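# Roll the ball into the green-bottomed hole

## Task

Get the ball to end up inside the hole whose bottom is green, and never let it go into any other hole. The try fails at once if any arm part other than the fingers contacts the board. The board has to finish lying flat on the table, or the task fails. The ball should not strike the lid, the walls or the floor hard. The result must stay in place by itself, not because the robot is holding it.

## Robot and tools

Robot: two arms, left_arm and right_arm, each ending in a two-finger gripper. The names are not image sides. left_arm's base sits at (+0.029, +0.346, 0) m and right_arm's at (+0.012, -0.230, 0) m, both yawed slightly (base quats wxyz (+0.999, 0, 0, -0.054) and (+0.997, 0, 0, -0.076)).

Frame: every pose uses one scene frame. Its origin is on the table surface midway between the arms, +z up, +x away from the robot over the table, +y toward left_arm. Positions are metres; orientations are quaternions written w, x, y, z. A gripper's fingers extend along its own +z and close along its own y. end_effector_position is the spot between the finger pads, roughly 1 cm short of the tips. Reported hand positions can be a little wrong, more when reaching far, and motions often stop a centimetre or more short, usually low.

Row layout (used by execute_actions and move): one flat list of 16 numbers covering both arms, always all 16 even if one arm is idle: left x, y, z, qw, qx, qy, qz, opening, then right x, y, z, qw, qx, qy, qz, opening. x, y, z and the quaternion are an absolute goal pose for that gripper in the scene frame, not an offset. Opening runs from -1 (closed) to +1 (fully open, 0.094 m apart). To keep an arm still, resend the exact pose from the last result before it started resting, with its intended opening; to keep an orientation, repeat the same quaternion in every row rather than copying a drifted reading.

execute_actions(actions): a list of up to 15 actions; each action is a list of up to 15 rows; each row is one control step of 1/30 s. Every action lasts 15 steps (0.5 s); if it has fewer rows, the final row repeats. Each step the commanded pose is clipped to within 70 mm and 16 degrees of where the gripper actually is, so distant goals take several actions, and after an action the arm only continues to its last clipped pose. An action is rejected for both arms if a goal is over 0.6 m from that gripper's current position along any of its axes; if the first action is malformed or fails that test against the last reported state, nothing in the call runs. An empty list just returns state and images.

move(target, speed, blocking): target is one 16-number row as above. The grippers travel in straight lines and all finish together, taking 0.5 to 10 s (cut off at 10 s). speed is the top path speed in m/s, 0.002 to 0.5, default 0.25; rotation is capped at twice that value in rad/s, always the shorter way. Openings are applied at the start. Paths ignore obstacles and the other arm, and a gripper may lag, wander or exceed speed, mainly near full reach. Faster contact and goals set deeper past a surface press harder. blocking=false returns after 0.5 s while motion continues; until a result shows it ended, rows and moves are refused, so use wait(0) or stop. The result adds a 'move:' line giving the ending (done, off_target, moving, held, fault) and any limits: paced means the sent pose was clipped, held means a check blocked steps (after which the arm may lurch faster). If only one arm is named, the other finished fine. Distances from each goal are listed.

wait(seconds): 0 to 10; arms keep their last command; a running move continues and the wait ends early when it finishes. stop(): brakes a running move; it needs braking room, more when fast; fingers keep moving. zoom_image(camera, region): camera is one of cam_head_left, cam_head_right, cam_high, cam_low, cam_left_wrist, cam_right_wrist (all 504x504); region is [x0, y0, x1, y1] pixels from the top-left, at most 504 by 504. read_manual(section): only "licences", URDF licence text, no motion. finished_scene(scene): pass the current scene number; it is final, and the goal must already hold steadily.

Results: a state line 'left_arm: … | right_arm: …' with each gripper's position and quaternion; 'Hand target' lines showing the pose each controller is now heading for; grip_measured, the finger gap on the command scale (the last Joint positions number is the gap in metres; readings may be off by about 1 mm). Action calls also list positions at some steps, with HELD marking steps where an arm's command was held back. 'pose unreachable' means the clearance check altered or blocked that arm's command. FAULT lines mark an arm stop. Camera calibration (intrinsics, distortion, world-to-camera transforms) is supplied, slightly imprecise; wrist camera poses follow the arm joints.

Joint ranges (rad), base to gripper: waist -2.880 to 2.880, shoulder 0.000 to 3.142, elbow 0.000 to 3.019, wrist pitch -1.693 to 1.571, wrist yaw -1.571 to 1.571, wrist roll -2.094 to 2.094. Elbows stop just before fully straight. If position and orientation cannot both be met, position wins.

Gripping: command an opening below grip_measured to hold something; about 0.03 under holds firmly. Pads push roughly 50 to 62 N, less on thin parts, with a brief spike on first contact.

Avoid: any non-finger arm part touching the board; tilting or lifting the board; the ball hitting lid, walls or floor hard or entering a wrong hole; knocking anything off the table; the arms striking or pressing one another; drops, slips and hard pushes. Holding loads heats motors: MOTOR HOT appears at 85 °C, and at 100 °C an OVER-TEMPERATURE FAULT makes that arm go limp and fall until cooled. Loose objects may occasionally get a brief outside nudge.

Each tool is called after "Call:" by a JSON object that holds its "name" and its "arguments", one argument or row to a line.

## Session

Call:
{"name": "execute_actions", "arguments": {
  "actions": []
}}

Scene clock: 0.00 s.
left_arm: end_effector_position=(+0.3844, +0.0078, +0.1851) grip_measured=+1.000 end_effector_quat_wxyz=(+0.656, -0.009, +0.750, -0.089) | right_arm: end_effector_position=(+0.6984, -0.3447, +0.1555) grip_measured=+1.000 end_effector_quat_wxyz=(+0.081, +0.734, +0.674, +0.027)
Joint positions: left_arm=[-0.931  1.465  0.592  0.67  -0.906 -0.308  0.094] | right_arm=[ 0.003  2.113  2.056 -1.354  0.06   1.501  0.094]
Joint velocities: left_arm=[-0.005 -0.015 -0.022  0.022 -0.022 -0.022  0.   ] | right_arm=[-0.005 -0.005 -0.002 -0.012  0.037 -0.037  0.   ]
Motor temperatures (°C, as the motors report them): left_arm=[22 21 18 19 18 20] | right_arm=[19 21 22 21 22 18]
Hand target (left_arm): +0.388, +0.002, +0.192; +0.659, -0.014, +0.746, -0.095
Hand target (right_arm): +0.704, -0.346, +0.156; +0.085, +0.733, +0.674, +0.030

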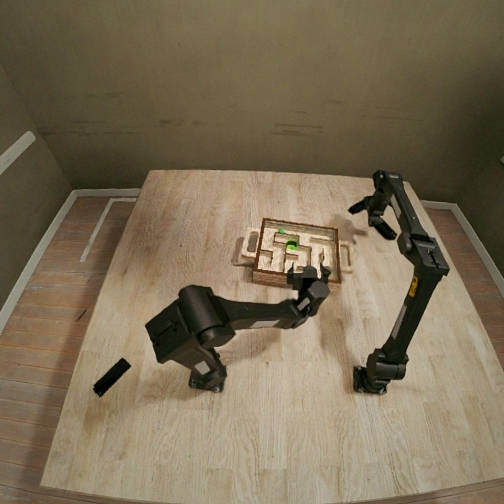

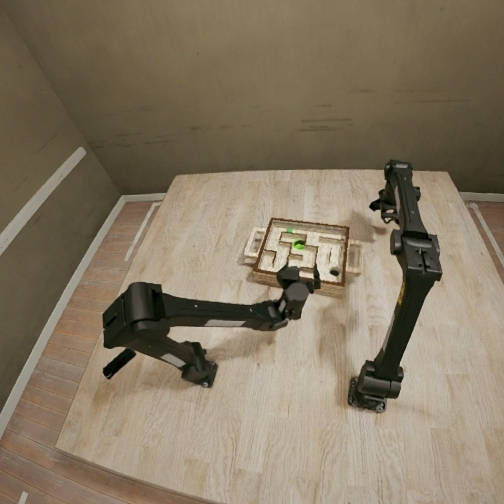

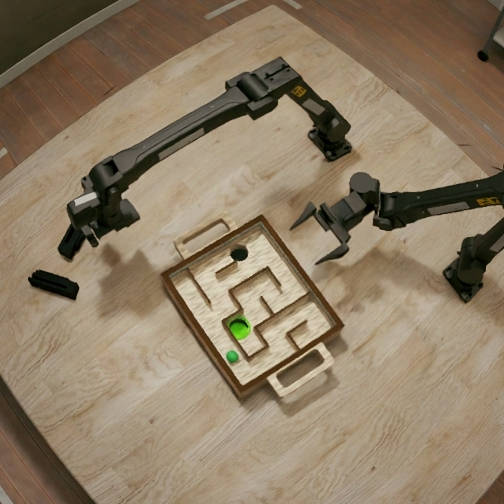

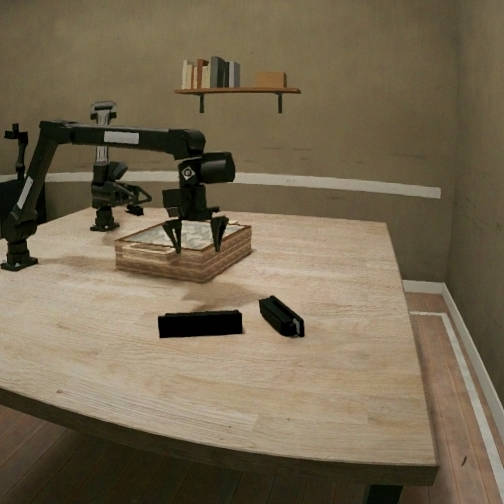

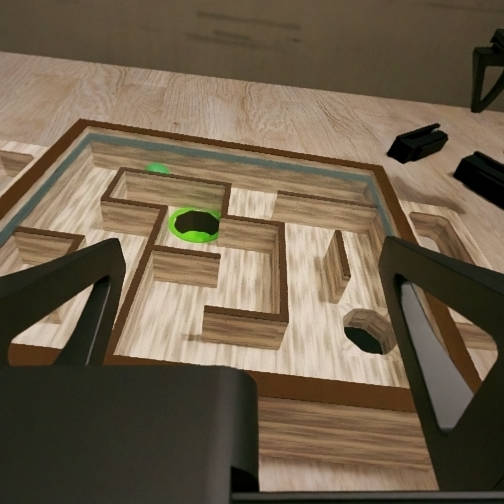

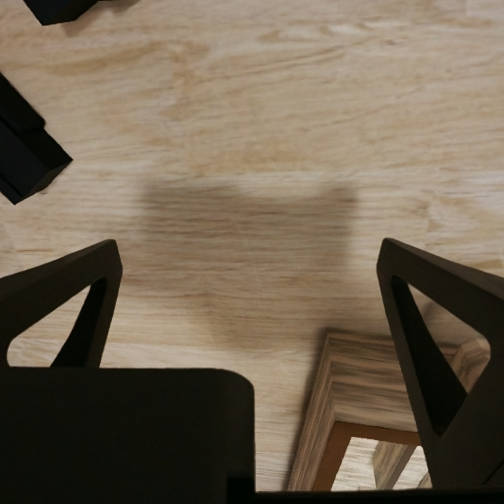

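Call:
{"name": "zoom_image", "arguments": {
  "camera": "cam_high",
  "region": [150, 200, 360, 410]
}}

Call:
{"name": "zoom_image", "arguments": {
  "camera": "cam_head_right",
  "region": [230, 200, 380, 310]
}}

Call:
{"name": "zoom_image", "arguments": {
  "camera": "cam_low",
  "region": [90, 190, 280, 300]
}}

Region (150, 200, 360, 410) of cam_high's 504x504 image, scaled by 2.400, with more detail than that image has.

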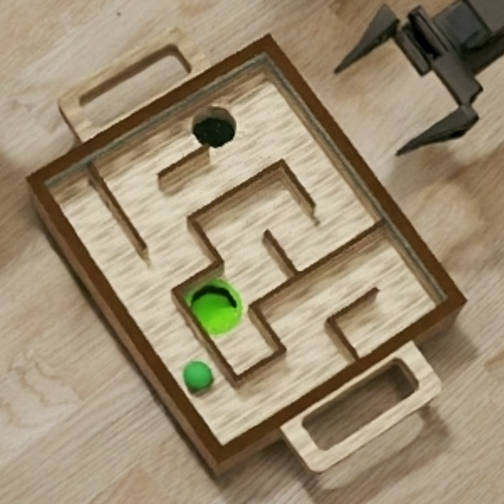

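Region (230, 200, 380, 310) of cam_head_right's 504x504 image, scaled by 3.360, with more detail than that image has; it fills the top 370 rows of this view, and the rest is white.

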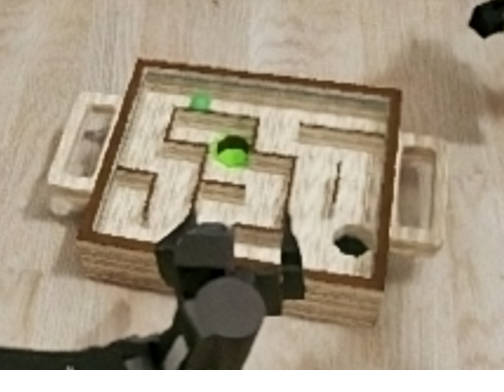

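Region (90, 190, 280, 300) of cam_low's 504x504 image, scaled by 2.653, with more detail than that image has; it fills the top 292 rows of this view, and the rest is white.

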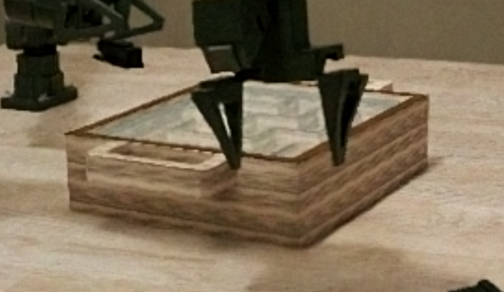

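Call:
{"name": "move", "arguments": {
  "target": [0.45,0.2,0.26,0.3,0.04,0.95,0,0.0,0.56,-0.29,0.22,0,0.4,0.916,0,0.0],
  "speed": 0.4
}}

Call:
{"name": "move", "arguments": {
  "target": [0.586,0.181,0.15,0,0.061,0.998,0,0.0,0.53,-0.275,0.15,0,0.061,0.998,0,0.0],
  "speed": 0.4
}}

Scene clock: 50.70 s.
left_arm: end_effector_position=(+0.4390, +0.2018, +0.2433) grip_measured=+0.003 end_effector_quat_wxyz=(+0.291, +0.033, +0.956, -0.004) | right_arm: end_effector_position=(+0.5652, -0.2943, +0.2144) grip_measured=+0.002 end_effector_quat_wxyz=(+0.002, +0.411, +0.912, -0.001)
Joint positions: left_arm=[-0.308  1.142  1.    -0.869 -0.203 -0.29   0.047] | right_arm=[ 0.039  1.802  1.741 -1.506  0.003  0.734  0.047]
Joint velocities: left_arm=[ 0.005  0.005 -0.017 -0.002 -0.081 -0.066 -0.   ] | right_arm=[ 0.015  0.015 -0.012  0.007  0.022 -0.007 -0.   ]
Motor temperatures (°C, as the motors report them): left_arm=[22 21 21 19 18 20] | right_arm=[19 23 27 21 22 18]
Hand target (left_arm): +0.448, +0.198, +0.259; +0.298, +0.036, +0.954, -0.007
Hand target (right_arm): +0.560, -0.290, +0.219; -0.001, +0.401, +0.916, -0.000
Off the commanded pose (left_arm): 0.020 m, 2 deg.
Off the commanded pose (right_arm): 0.009 m, 1 deg.
move: off_target (left_arm)
camera_calibration (this result's frames):
cam_left_wrist: T_world_to_cam=[[-0.0736504, -0.997282, 0.00195253, 0.228115], [-0.996384, 0.0736669, 0.0423263, 0.417675], [-0.0423551, 0.00117188, -0.999102, 0.382327], [0, 0, 0, 1]] pos_world=[0.449159, 0.196278, 0.36386]
cam_right_wrist: T_world_to_cam=[[-0.753295, -0.657672, -0.00385214, 0.230687], [-0.534738, 0.609056, 0.585753, 0.363216], [-0.382887, 0.443304, -0.810481, 0.64438], [0, 0, 0, 1]] pos_world=[0.614725, -0.355159, 0.310392]

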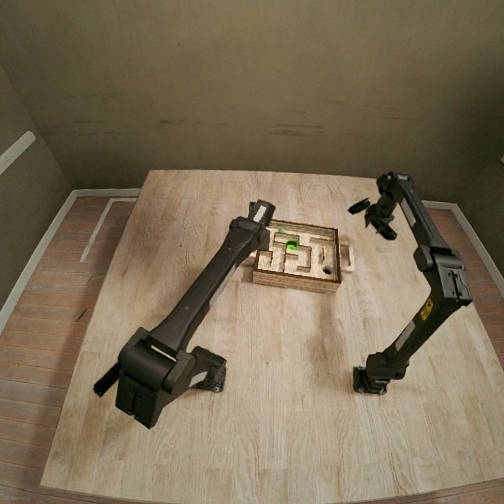

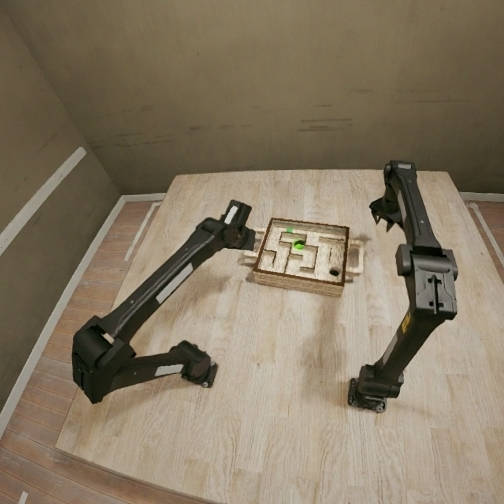

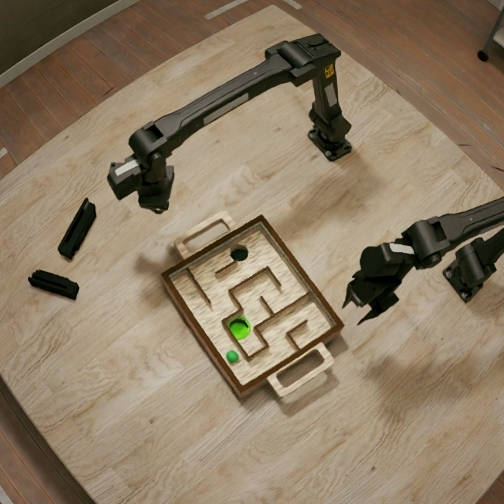

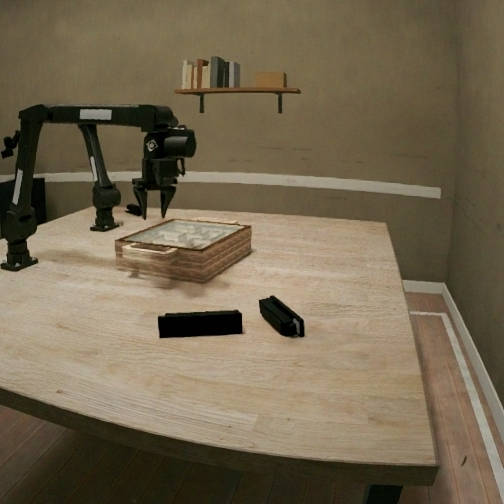

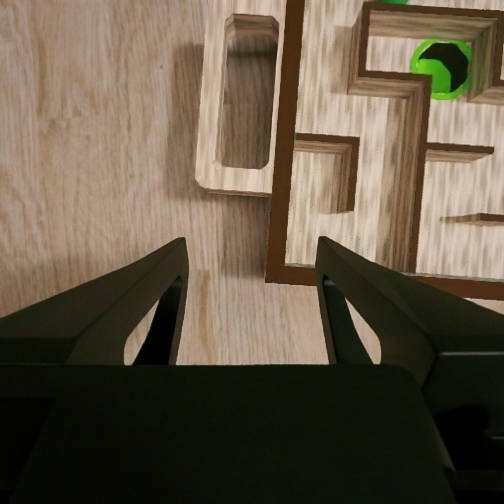

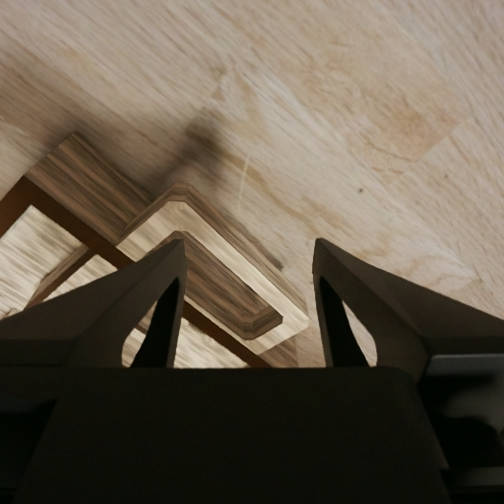

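Scene clock: 52.27 s.
left_arm: end_effector_position=(+0.5701, +0.1824, +0.1347) grip_measured=+0.003 end_effector_quat_wxyz=(-0.014, +0.059, +0.998, +0.003) | right_arm: end_effector_position=(+0.5299, -0.2790, +0.1409) grip_measured=+0.002 end_effector_quat_wxyz=(-0.015, +0.072, +0.997, -0.001)
Joint positions: left_arm=[-0.184  1.878  1.639 -1.361  0.    -0.175  0.047] | right_arm=[ 0.06   1.76   1.487 -1.328  0.002  0.052  0.047]
Joint velocities: left_arm=[-0.005  0.005 -0.002  0.002  0.007  0.051  0.   ] | right_arm=[-0.005  0.005  0.002  0.007  0.007 -0.051  0.001]
Motor temperatures (°C, as the motors report them): left_arm=[22 21 21 19 18 20] | right_arm=[19 23 26 21 22 18]
Hand target (left_arm): +0.584, +0.183, +0.151; +0.000, +0.058, +0.998, -0.002
Hand target (right_arm): +0.531, -0.275, +0.150; -0.000, +0.061, +0.998, +0.000
Off the commanded pose (left_arm): 0.022 m, 2 deg.
Off the commanded pose (right_arm): 0.010 m, 2 deg.
move: off_target (left_arm)
camera_calibration (this result's frames):
cam_left_wrist: T_world_to_cam=[[-0.116483, -0.993125, 0.011624, 0.240992], [-0.78287, 0.0990117, 0.614256, 0.351016], [-0.611184, 0.0624501, -0.789021, 0.564209], [0, 0, 0, 1]] pos_world=[0.647707, 0.169346, 0.226758]
cam_right_wrist: T_world_to_cam=[[-0.149451, -0.988769, 0.00103508, -0.199164], [-0.780644, 0.118635, 0.613612, 0.367682], [-0.606843, 0.0908968, -0.789607, 0.581874], [0, 0, 0, 1]] pos_world=[0.61037, -0.293438, 0.234043]

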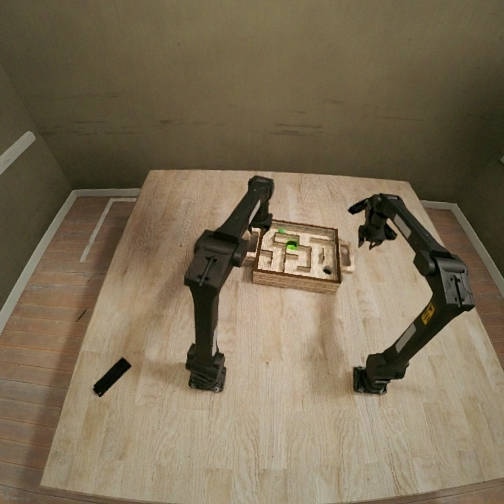

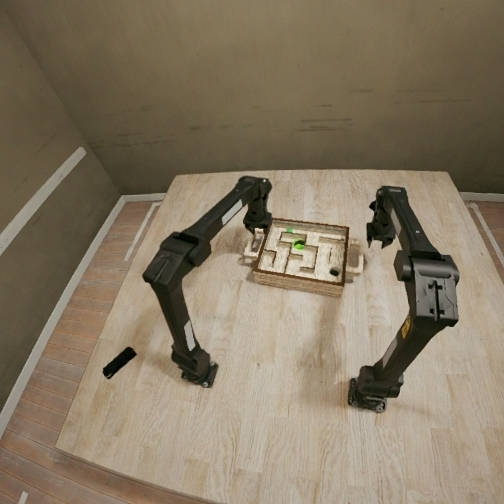

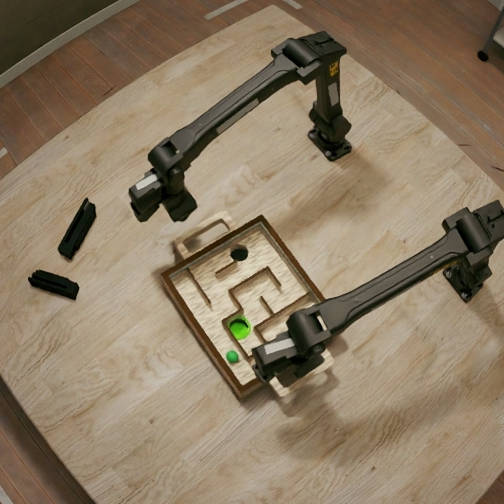

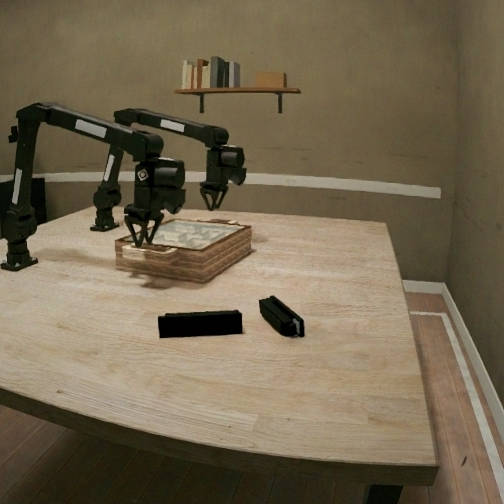

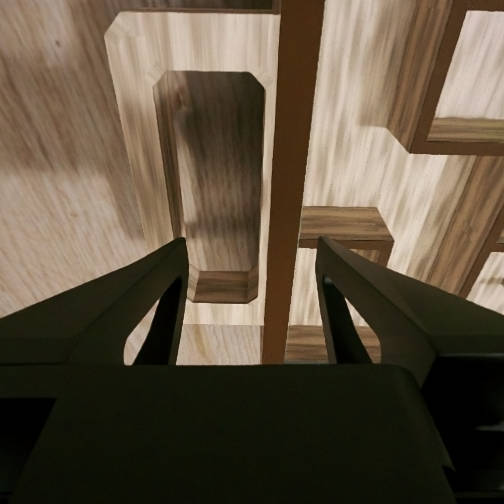

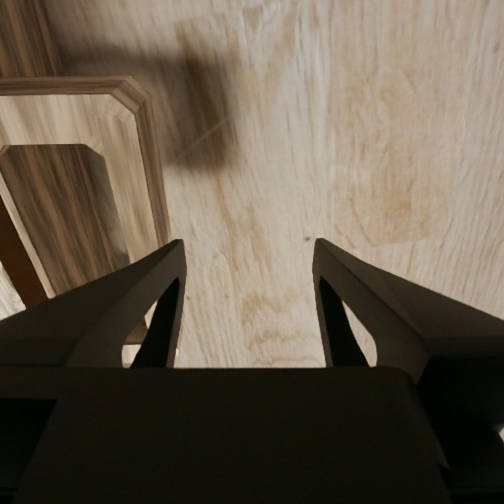

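Call:
{"name": "move", "arguments": {
  "target": [0.58,0.232,0.135,0,0.061,0.998,0,0.0,0.507,-0.221,0.13,0,0.061,0.998,0,0.0]
}}

Scene clock: 63.60 s.
left_arm: end_effector_position=(+0.5784, +0.2349, +0.1286) grip_measured=+0.003 end_effector_quat_wxyz=(-0.013, +0.055, +0.998, +0.002) | right_arm: end_effector_position=(+0.5051, -0.2170, +0.1230) grip_measured=+0.002 end_effector_quat_wxyz=(-0.014, +0.050, +0.999, -0.000)
Joint positions: left_arm=[-0.09   1.867  1.607 -1.336  0.    -0.089  0.047] | right_arm=[ 0.18   1.707  1.366 -1.258 -0.002  0.128  0.047]
Joint velocities: left_arm=[-0.005 -0.005  0.007  0.012  0.007  0.022 -0.   ] | right_arm=[-0.005  0.015 -0.012  0.017  0.066 -0.022 -0.   ]
Motor temperatures (°C, as the motors report them): left_arm=[22 22 23 19 18 20] | right_arm=[19 23 26 21 22 18]
Hand target (left_arm): +0.580, +0.232, +0.135; -0.000, +0.061, +0.998, -0.001
Hand target (right_arm): +0.507, -0.221, +0.130; -0.001, +0.061, +0.998, +0.001
Off the commanded pose (left_arm): 0.007 m, 2 deg.
Off the commanded pose (right_arm): 0.008 m, 2 deg.
move: done
camera_calibration (this result's frames):
cam_left_wrist: T_world_to_cam=[[-0.108532, -0.993988, 0.014461, 0.289448], [-0.785566, 0.0946712, 0.611493, 0.358972], [-0.609185, 0.0550067, -0.791118, 0.562113], [0, 0, 0, 1]] pos_world=[0.655842, 0.222804, 0.221003]
cam_right_wrist: T_world_to_cam=[[-0.106413, -0.994321, -0.00106664, -0.16419], [-0.78601, 0.0834624, 0.612554, 0.347181], [-0.608987, 0.0660222, -0.790428, 0.542899], [0, 0, 0, 1]] pos_world=[0.586034, -0.228077, 0.216281]

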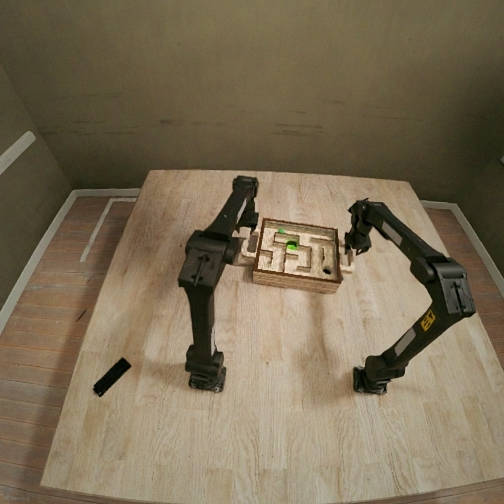

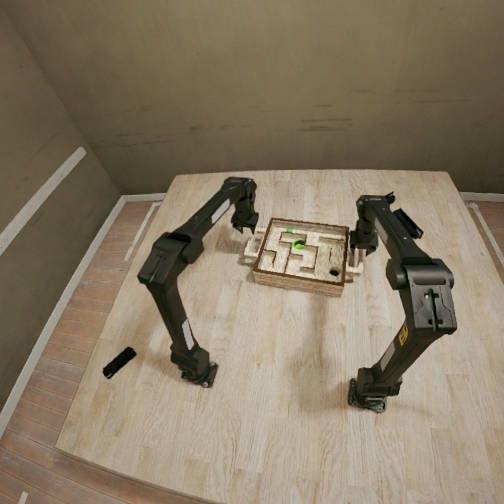

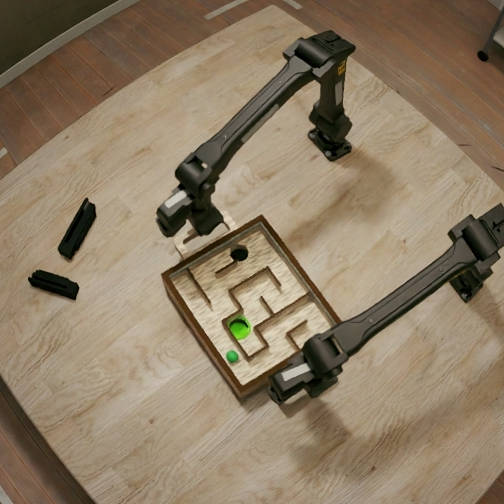

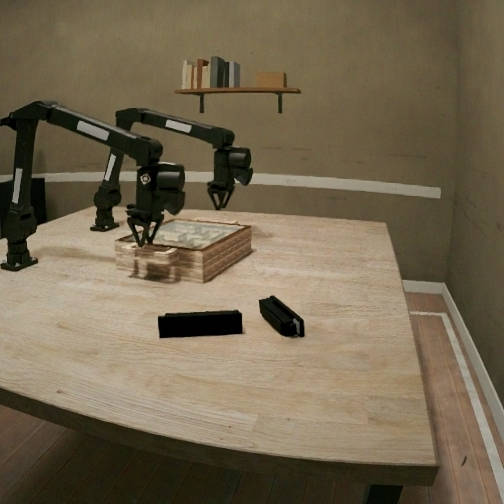

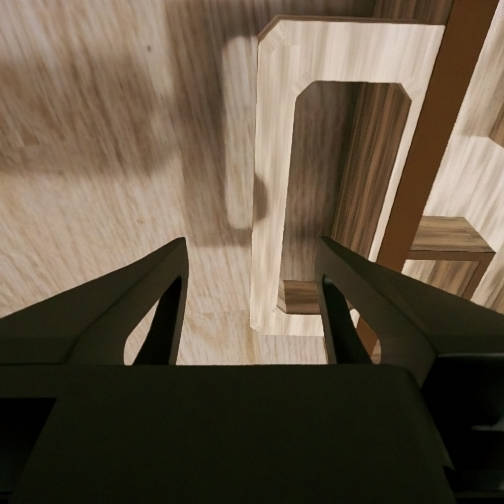

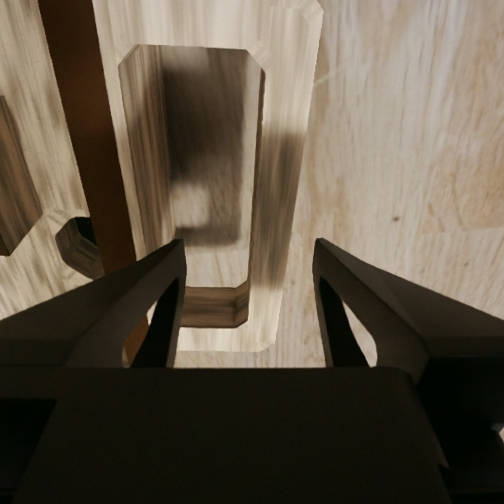

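Call:
{"name": "move", "arguments": {
  "target": [0.56,0.224,0.105,0,0.061,0.998,0,0.0,0.492,-0.23,0.105,0,0.061,0.998,0,0.0]
}}

Scene clock: 71.93 s.
left_arm: end_effector_position=(+0.5574, +0.2292, +0.0988) grip_measured=+0.003 end_effector_quat_wxyz=(-0.014, +0.060, +0.998, +0.002) | right_arm: end_effector_position=(+0.4895, -0.2269, +0.0973) grip_measured=+0.002 end_effector_quat_wxyz=(-0.015, +0.061, +0.998, -0.000)
Joint positions: left_arm=[-0.108  1.844  1.49  -1.245  0.    -0.095  0.047] | right_arm=[ 0.16   1.694  1.276 -1.183 -0.002  0.13   0.047]
Joint velocities: left_arm=[ 0.005 -0.005 -0.002 -0.007 -0.022 -0.007  0.   ] | right_arm=[-0.005  0.005  0.017  0.002  0.007  0.022  0.001]
Motor temperatures (°C, as the motors report them): left_arm=[22 22 22 19 18 20] | right_arm=[19 23 26 21 22 18]
Hand target (left_arm): +0.559, +0.224, +0.105; -0.000, +0.061, +0.998, +0.000
Hand target (right_arm): +0.492, -0.230, +0.105; -0.000, +0.061, +0.998, -0.000
Off the commanded pose (left_arm): 0.009 m, 2 deg.
Off the commanded pose (right_arm): 0.009 m, 2 deg.
move: done
camera_calibration (this result's frames):
cam_left_wrist: T_world_to_cam=[[-0.119871, -0.99269, 0.0140779, 0.288028], [-0.783083, 0.103258, 0.613285, 0.357647], [-0.610256, 0.0624911, -0.789736, 0.524751], [0, 0, 0, 1]] pos_world=[0.634826, 0.2162, 0.191021]
cam_right_wrist: T_world_to_cam=[[-0.127618, -0.991823, -0.000541995, -0.164901], [-0.783582, 0.100488, 0.613109, 0.354095], [-0.608041, 0.0786682, -0.789998, 0.516112], [0, 0, 0, 1]] pos_world=[0.570235, -0.239737, 0.19054]

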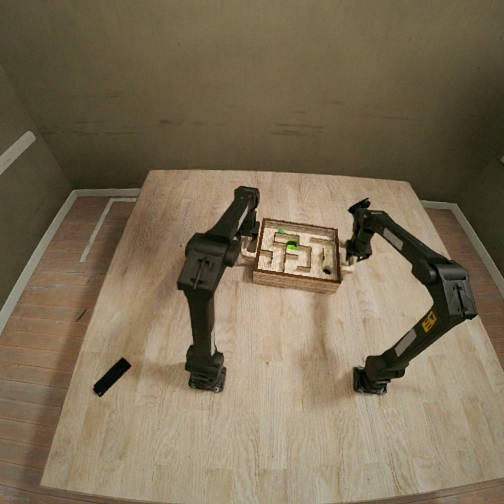

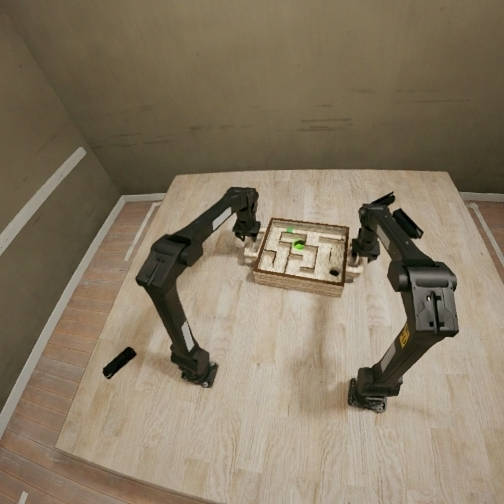

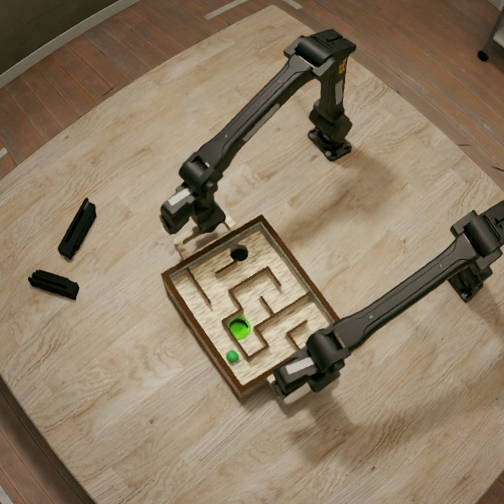

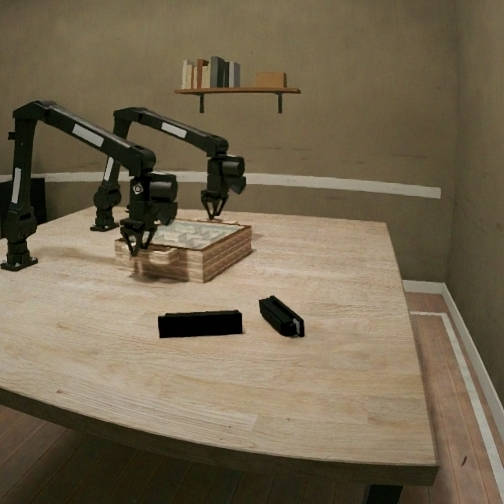

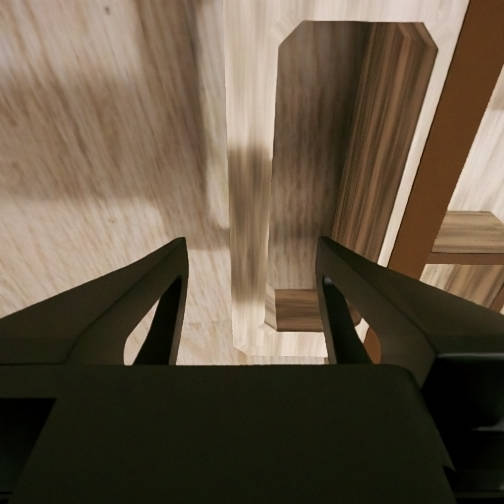

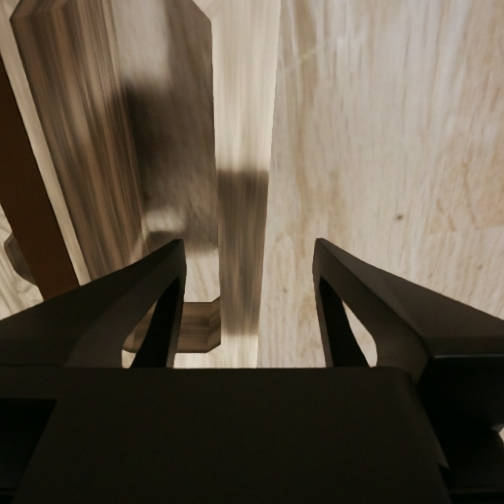

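Call:
{"name": "move", "arguments": {
  "target": [0.56,0.224,0.07,0,0.061,0.998,0,0.0,0.492,-0.23,0.07,0,0.061,0.998,0,0.0],
  "speed": 0.1
}}

Call:
{"name": "zoom_image", "arguments": {
  "camera": "cam_low",
  "region": [90, 180, 280, 300]
}}

Scene clock: 77.63 s.
left_arm: end_effector_position=(+0.5597, +0.2287, +0.0822) grip_measured=+0.003 end_effector_quat_wxyz=(+0.004, +0.060, +0.998, -0.001) | right_arm: end_effector_position=(+0.4920, -0.2269, +0.0811) grip_measured=+0.002 end_effector_quat_wxyz=(+0.006, +0.061, +0.998, +0.001)
Joint positions: left_arm=[-0.108  1.844  1.443 -1.162  0.    -0.095  0.047] | right_arm=[ 0.16   1.694  1.23  -1.095 -0.002  0.13   0.047]
Joint velocities: left_arm=[-0.015 -0.005 -0.002  0.002  0.022  0.022 -0.001] | right_arm=[-0.005  0.005 -0.002  0.007 -0.066 -0.022 -0.   ]
Motor temperatures (°C, as the motors report them): left_arm=[22 22 22 19 18 20] | right_arm=[19 23 26 21 22 18]
Hand target (left_arm): +0.559, +0.224, +0.070; -0.000, +0.061, +0.998, +0.000
Hand target (right_arm): +0.492, -0.230, +0.070; -0.000, +0.061, +0.998, +0.000
Off the commanded pose (left_arm): 0.013 m, 0 deg.
Off the commanded pose (right_arm): 0.012 m, 1 deg.
move: off_target (left_arm, right_arm)
camera_calibration (this result's frames):
cam_left_wrist: T_world_to_cam=[[-0.120431, -0.992567, 0.0175351, 0.288037], [-0.804283, 0.107909, 0.584367, 0.382879], [-0.581916, 0.0562727, -0.8113, 0.500401], [0, 0, 0, 1]] pos_world=[0.633823, 0.21642, 0.177183]
cam_right_wrist: T_world_to_cam=[[-0.127481, -0.991822, -0.00611262, -0.164181], [-0.808169, 0.100299, 0.580347, 0.380714], [-0.574988, 0.078923, -0.814346, 0.490649], [0, 0, 0, 1]] pos_world=[0.568869, -0.239747, 0.177609]

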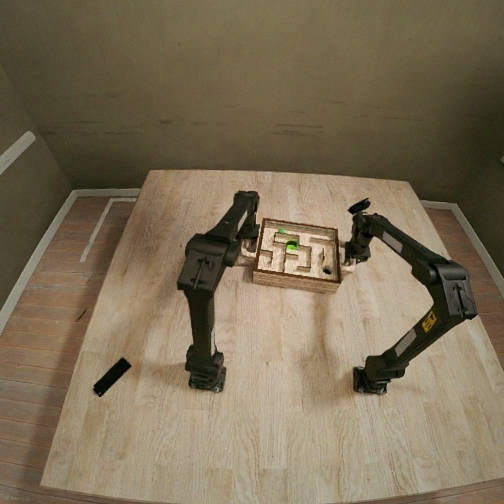

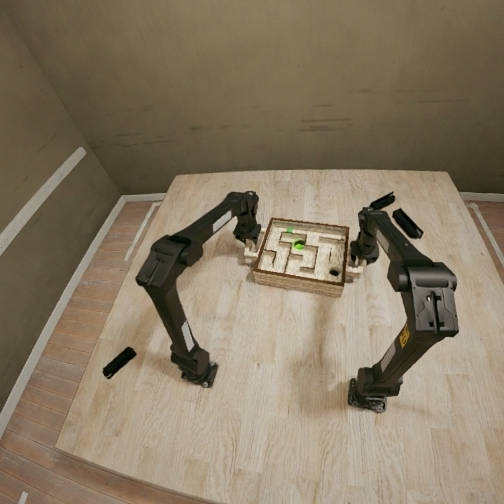

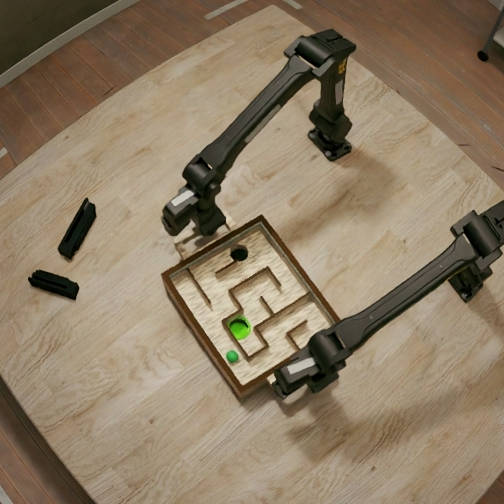

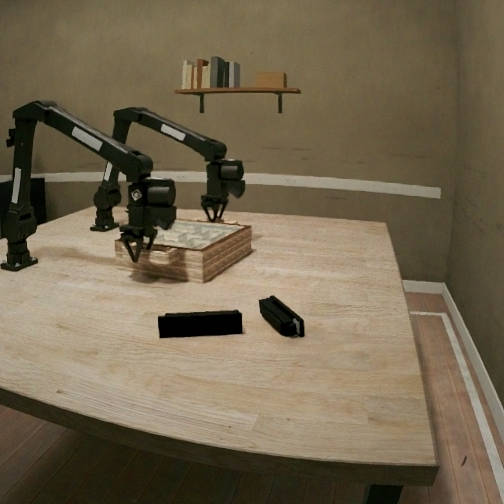

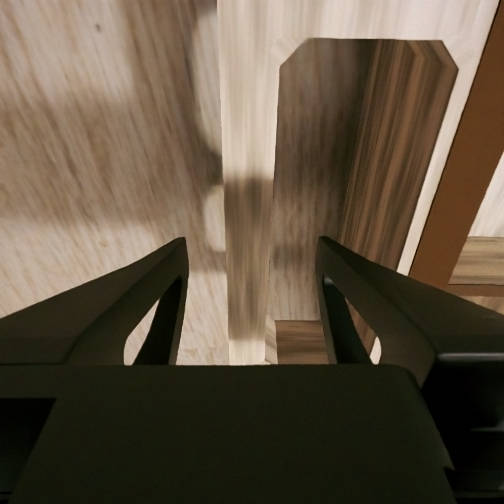

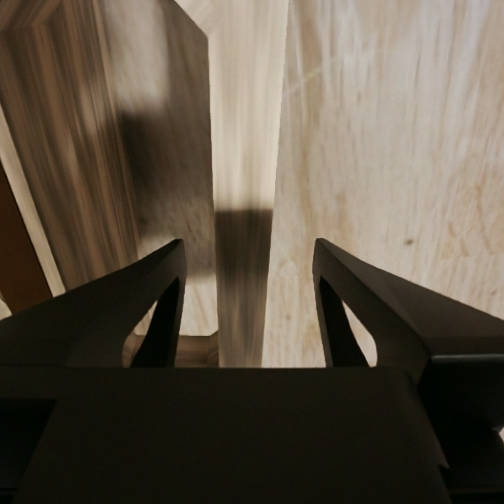

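Region (90, 180, 280, 300) of cam_low's 504x504 image, scaled by 2.653, with more detail than that image has; it fills the top 318 rows of this view, and the rest is white.

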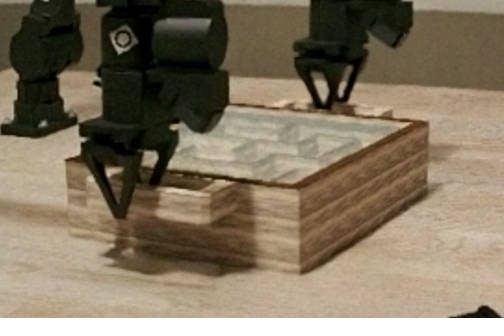

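Call:
{"name": "move", "arguments": {
  "target": [0.56,0.224,0.056,0,0.061,0.998,0,0.0,0.492,-0.23,0.056,0,0.061,0.998,0,0.0],
  "speed": 0.1
}}

Call:
{"name": "zoom_image", "arguments": {
  "camera": "cam_low",
  "region": [90, 180, 280, 300]
}}

Scene clock: 83.17 s.
left_arm: end_effector_position=(+0.5607, +0.2285, +0.0723) grip_measured=+0.003 end_effector_quat_wxyz=(+0.008, +0.060, +0.998, -0.001) | right_arm: end_effector_position=(+0.4933, -0.2269, +0.0747) grip_measured=+0.002 end_effector_quat_wxyz=(+0.014, +0.061, +0.998, +0.002)
Joint positions: left_arm=[-0.108  1.852  1.427 -1.13   0.    -0.095  0.047] | right_arm=[ 0.16   1.696  1.213 -1.06  -0.002  0.13   0.047]
Joint velocities: left_arm=[-0.005  0.015  0.002  0.012 -0.11  -0.007  0.001] | right_arm=[-0.005 -0.005 -0.007  0.007 -0.037 -0.11  -0.   ]
Motor temperatures (°C, as the motors report them): left_arm=[22 22 21 19 18 20] | right_arm=[19 23 26 21 22 18]
Hand target (left_arm): +0.559, +0.224, +0.056; +0.000, +0.061, +0.998, +0.000
Hand target (right_arm): +0.492, -0.230, +0.056; +0.000, +0.061, +0.998, +0.000
Off the commanded pose (left_arm): 0.017 m, 1 deg.
Off the commanded pose (right_arm): 0.019 m, 2 deg.
move: off_target (left_arm, right_arm)
camera_calibration (this result's frames):
cam_left_wrist: T_world_to_cam=[[-0.120564, -0.992538, 0.0182601, 0.288128], [-0.808614, 0.10886, 0.57818, 0.392186], [-0.575853, 0.0549424, -0.815705, 0.490163], [0, 0, 0, 1]] pos_world=[0.634127, 0.216354, 0.167813]
cam_right_wrist: T_world_to_cam=[[-0.127365, -0.991821, -0.00827669, -0.163948], [-0.817363, 0.100228, 0.567338, 0.390954], [-0.561868, 0.0790242, -0.823444, 0.480338], [0, 0, 0, 1]] pos_world=[0.568557, -0.23975, 0.172372]

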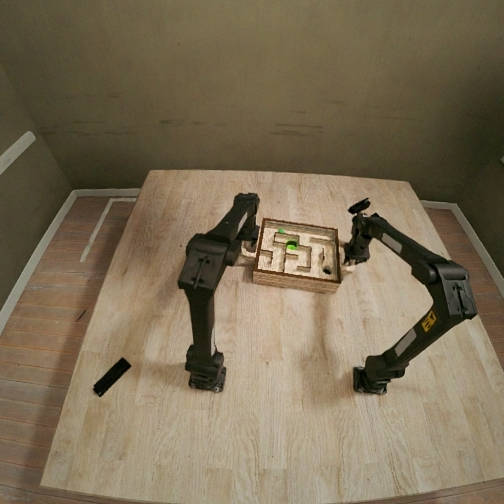

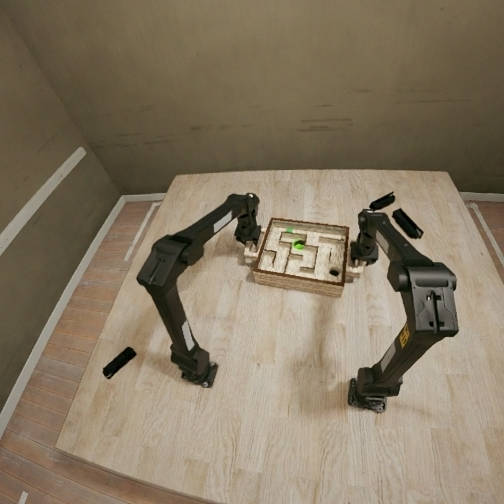

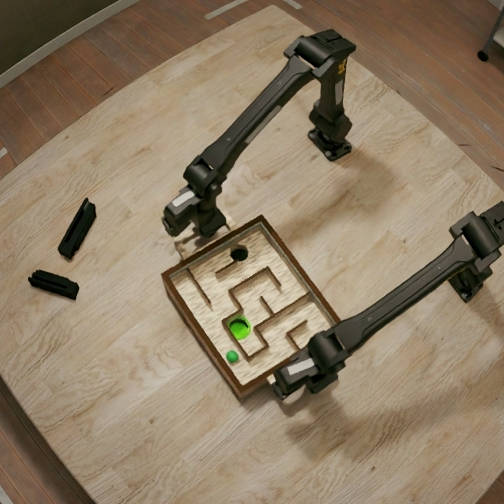

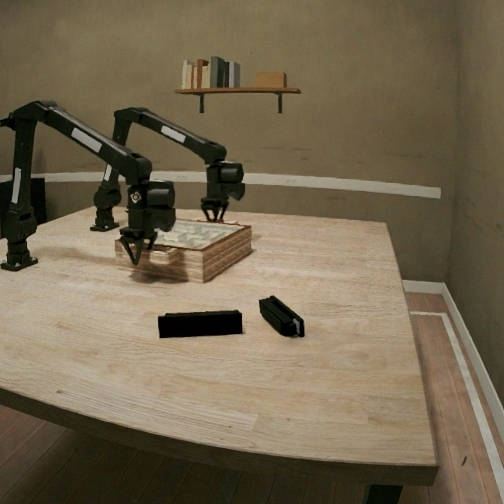

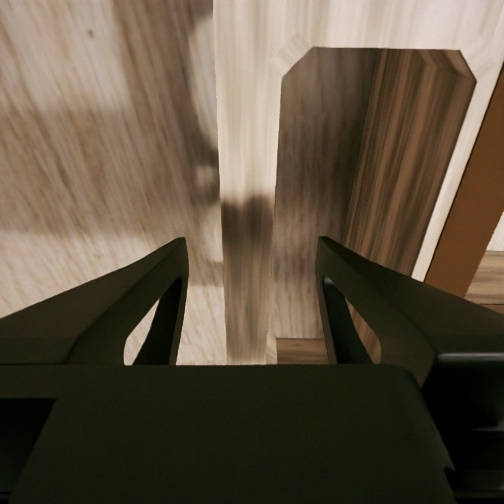

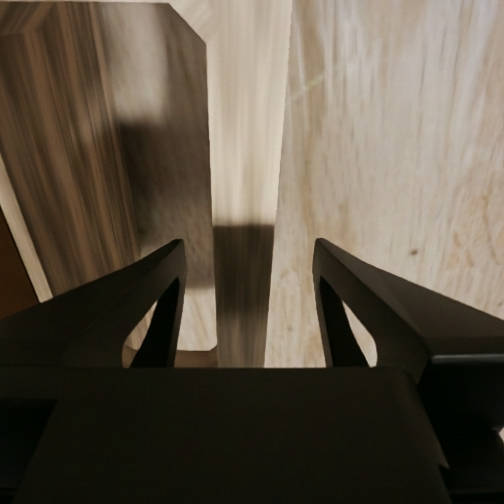

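Region (90, 180, 280, 300) of cam_low's 504x504 image, scaled by 2.653, with more detail than that image has; it fills the top 318 rows of this view, and the rest is white.

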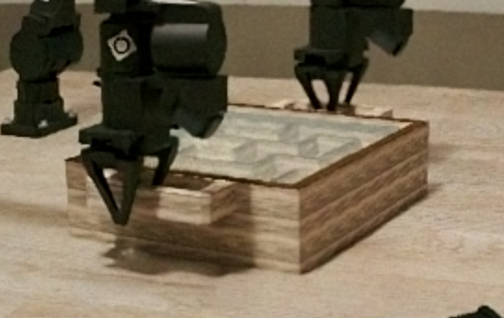

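Call:
{"name": "move", "arguments": {
  "target": [0.56,0.227,0.062,0,0.061,0.998,0,-0.8,0.492,-0.228,0.062,0,0.061,0.998,0,-0.8],
  "speed": 0.05
}}

Scene clock: 87.07 s.
left_arm: end_effector_position=(+0.5607, +0.2287, +0.0723) grip_measured=-0.710 end_effector_quat_wxyz=(+0.008, +0.064, +0.998, -0.001) | right_arm: end_effector_position=(+0.4936, -0.2258, +0.0747) grip_measured=-0.697 end_effector_quat_wxyz=(+0.014, +0.069, +0.998, +0.004)
Joint positions: left_arm=[-0.108  1.852  1.427 -1.13  -0.001 -0.087  0.014] | right_arm=[ 0.161  1.696  1.213 -1.059 -0.006  0.146  0.014]
Joint velocities: left_arm=[-0.015 -0.005  0.012 -0.002  0.037  0.037  0.   ] | right_arm=[ 0.015 -0.015 -0.007 -0.022  0.037  0.007 -0.   ]
Motor temperatures (°C, as the motors report them): left_arm=[22 22 21 19 18 20] | right_arm=[19 23 26 21 22 18]
Hand target (left_arm): +0.560, +0.227, +0.062; -0.000, +0.061, +0.998, +0.000
Hand target (right_arm): +0.492, -0.228, +0.062; +0.000, +0.061, +0.998, +0.000
Off the commanded pose (left_arm): 0.010 m, 1 deg.
Off the commanded pose (right_arm): 0.013 m, 2 deg.
move: off_target (right_arm)
camera_calibration (this result's frames):
cam_left_wrist: T_world_to_cam=[[-0.128497, -0.991564, 0.0169914, 0.292641], [-0.807877, 0.114599, 0.578102, 0.390479], [-0.575173, 0.0605574, -0.815788, 0.488517], [0, 0, 0, 1]] pos_world=[0.634044, 0.21584, 0.167817]
cam_right_wrist: T_world_to_cam=[[-0.142715, -0.989673, -0.0134212, -0.154321], [-0.816323, 0.110027, 0.567019, 0.392777], [-0.559687, 0.0918779, -0.823595, 0.482245], [0, 0, 0, 1]] pos_world=[0.568515, -0.240251, 0.172392]

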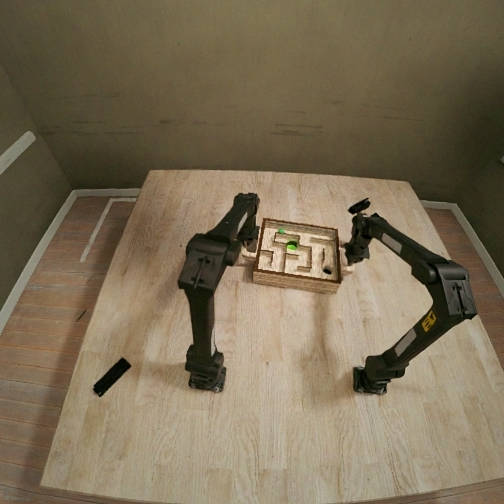

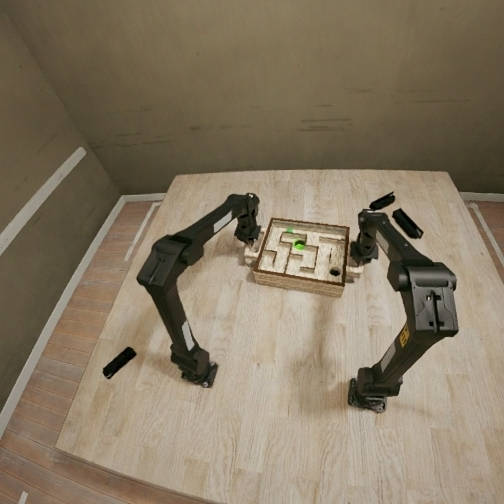

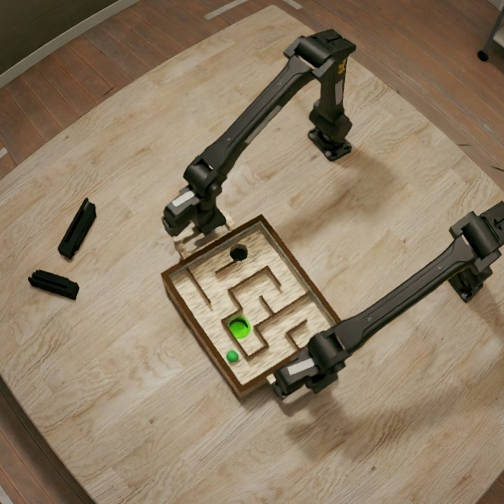

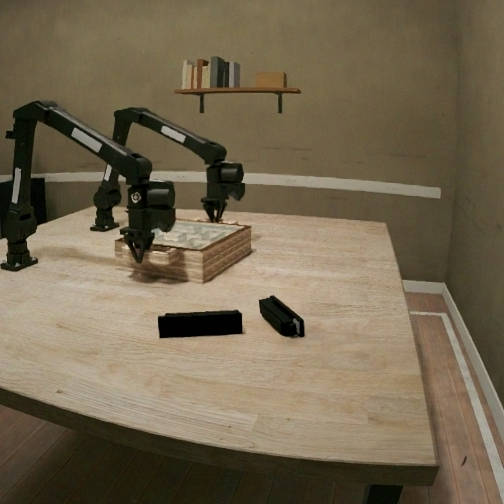

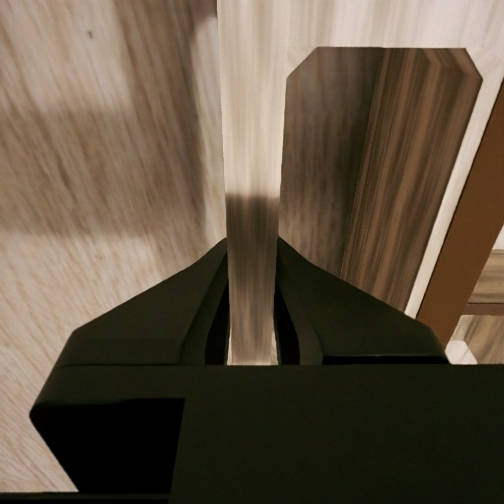

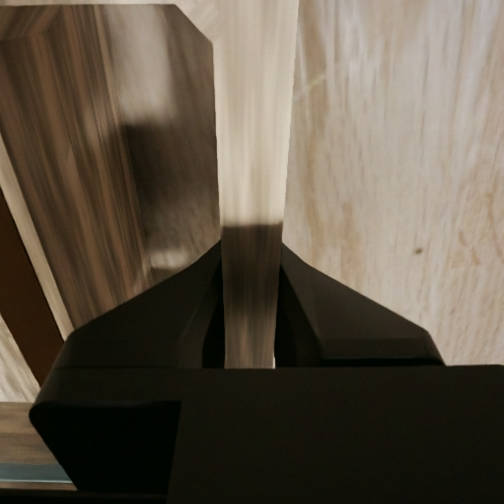

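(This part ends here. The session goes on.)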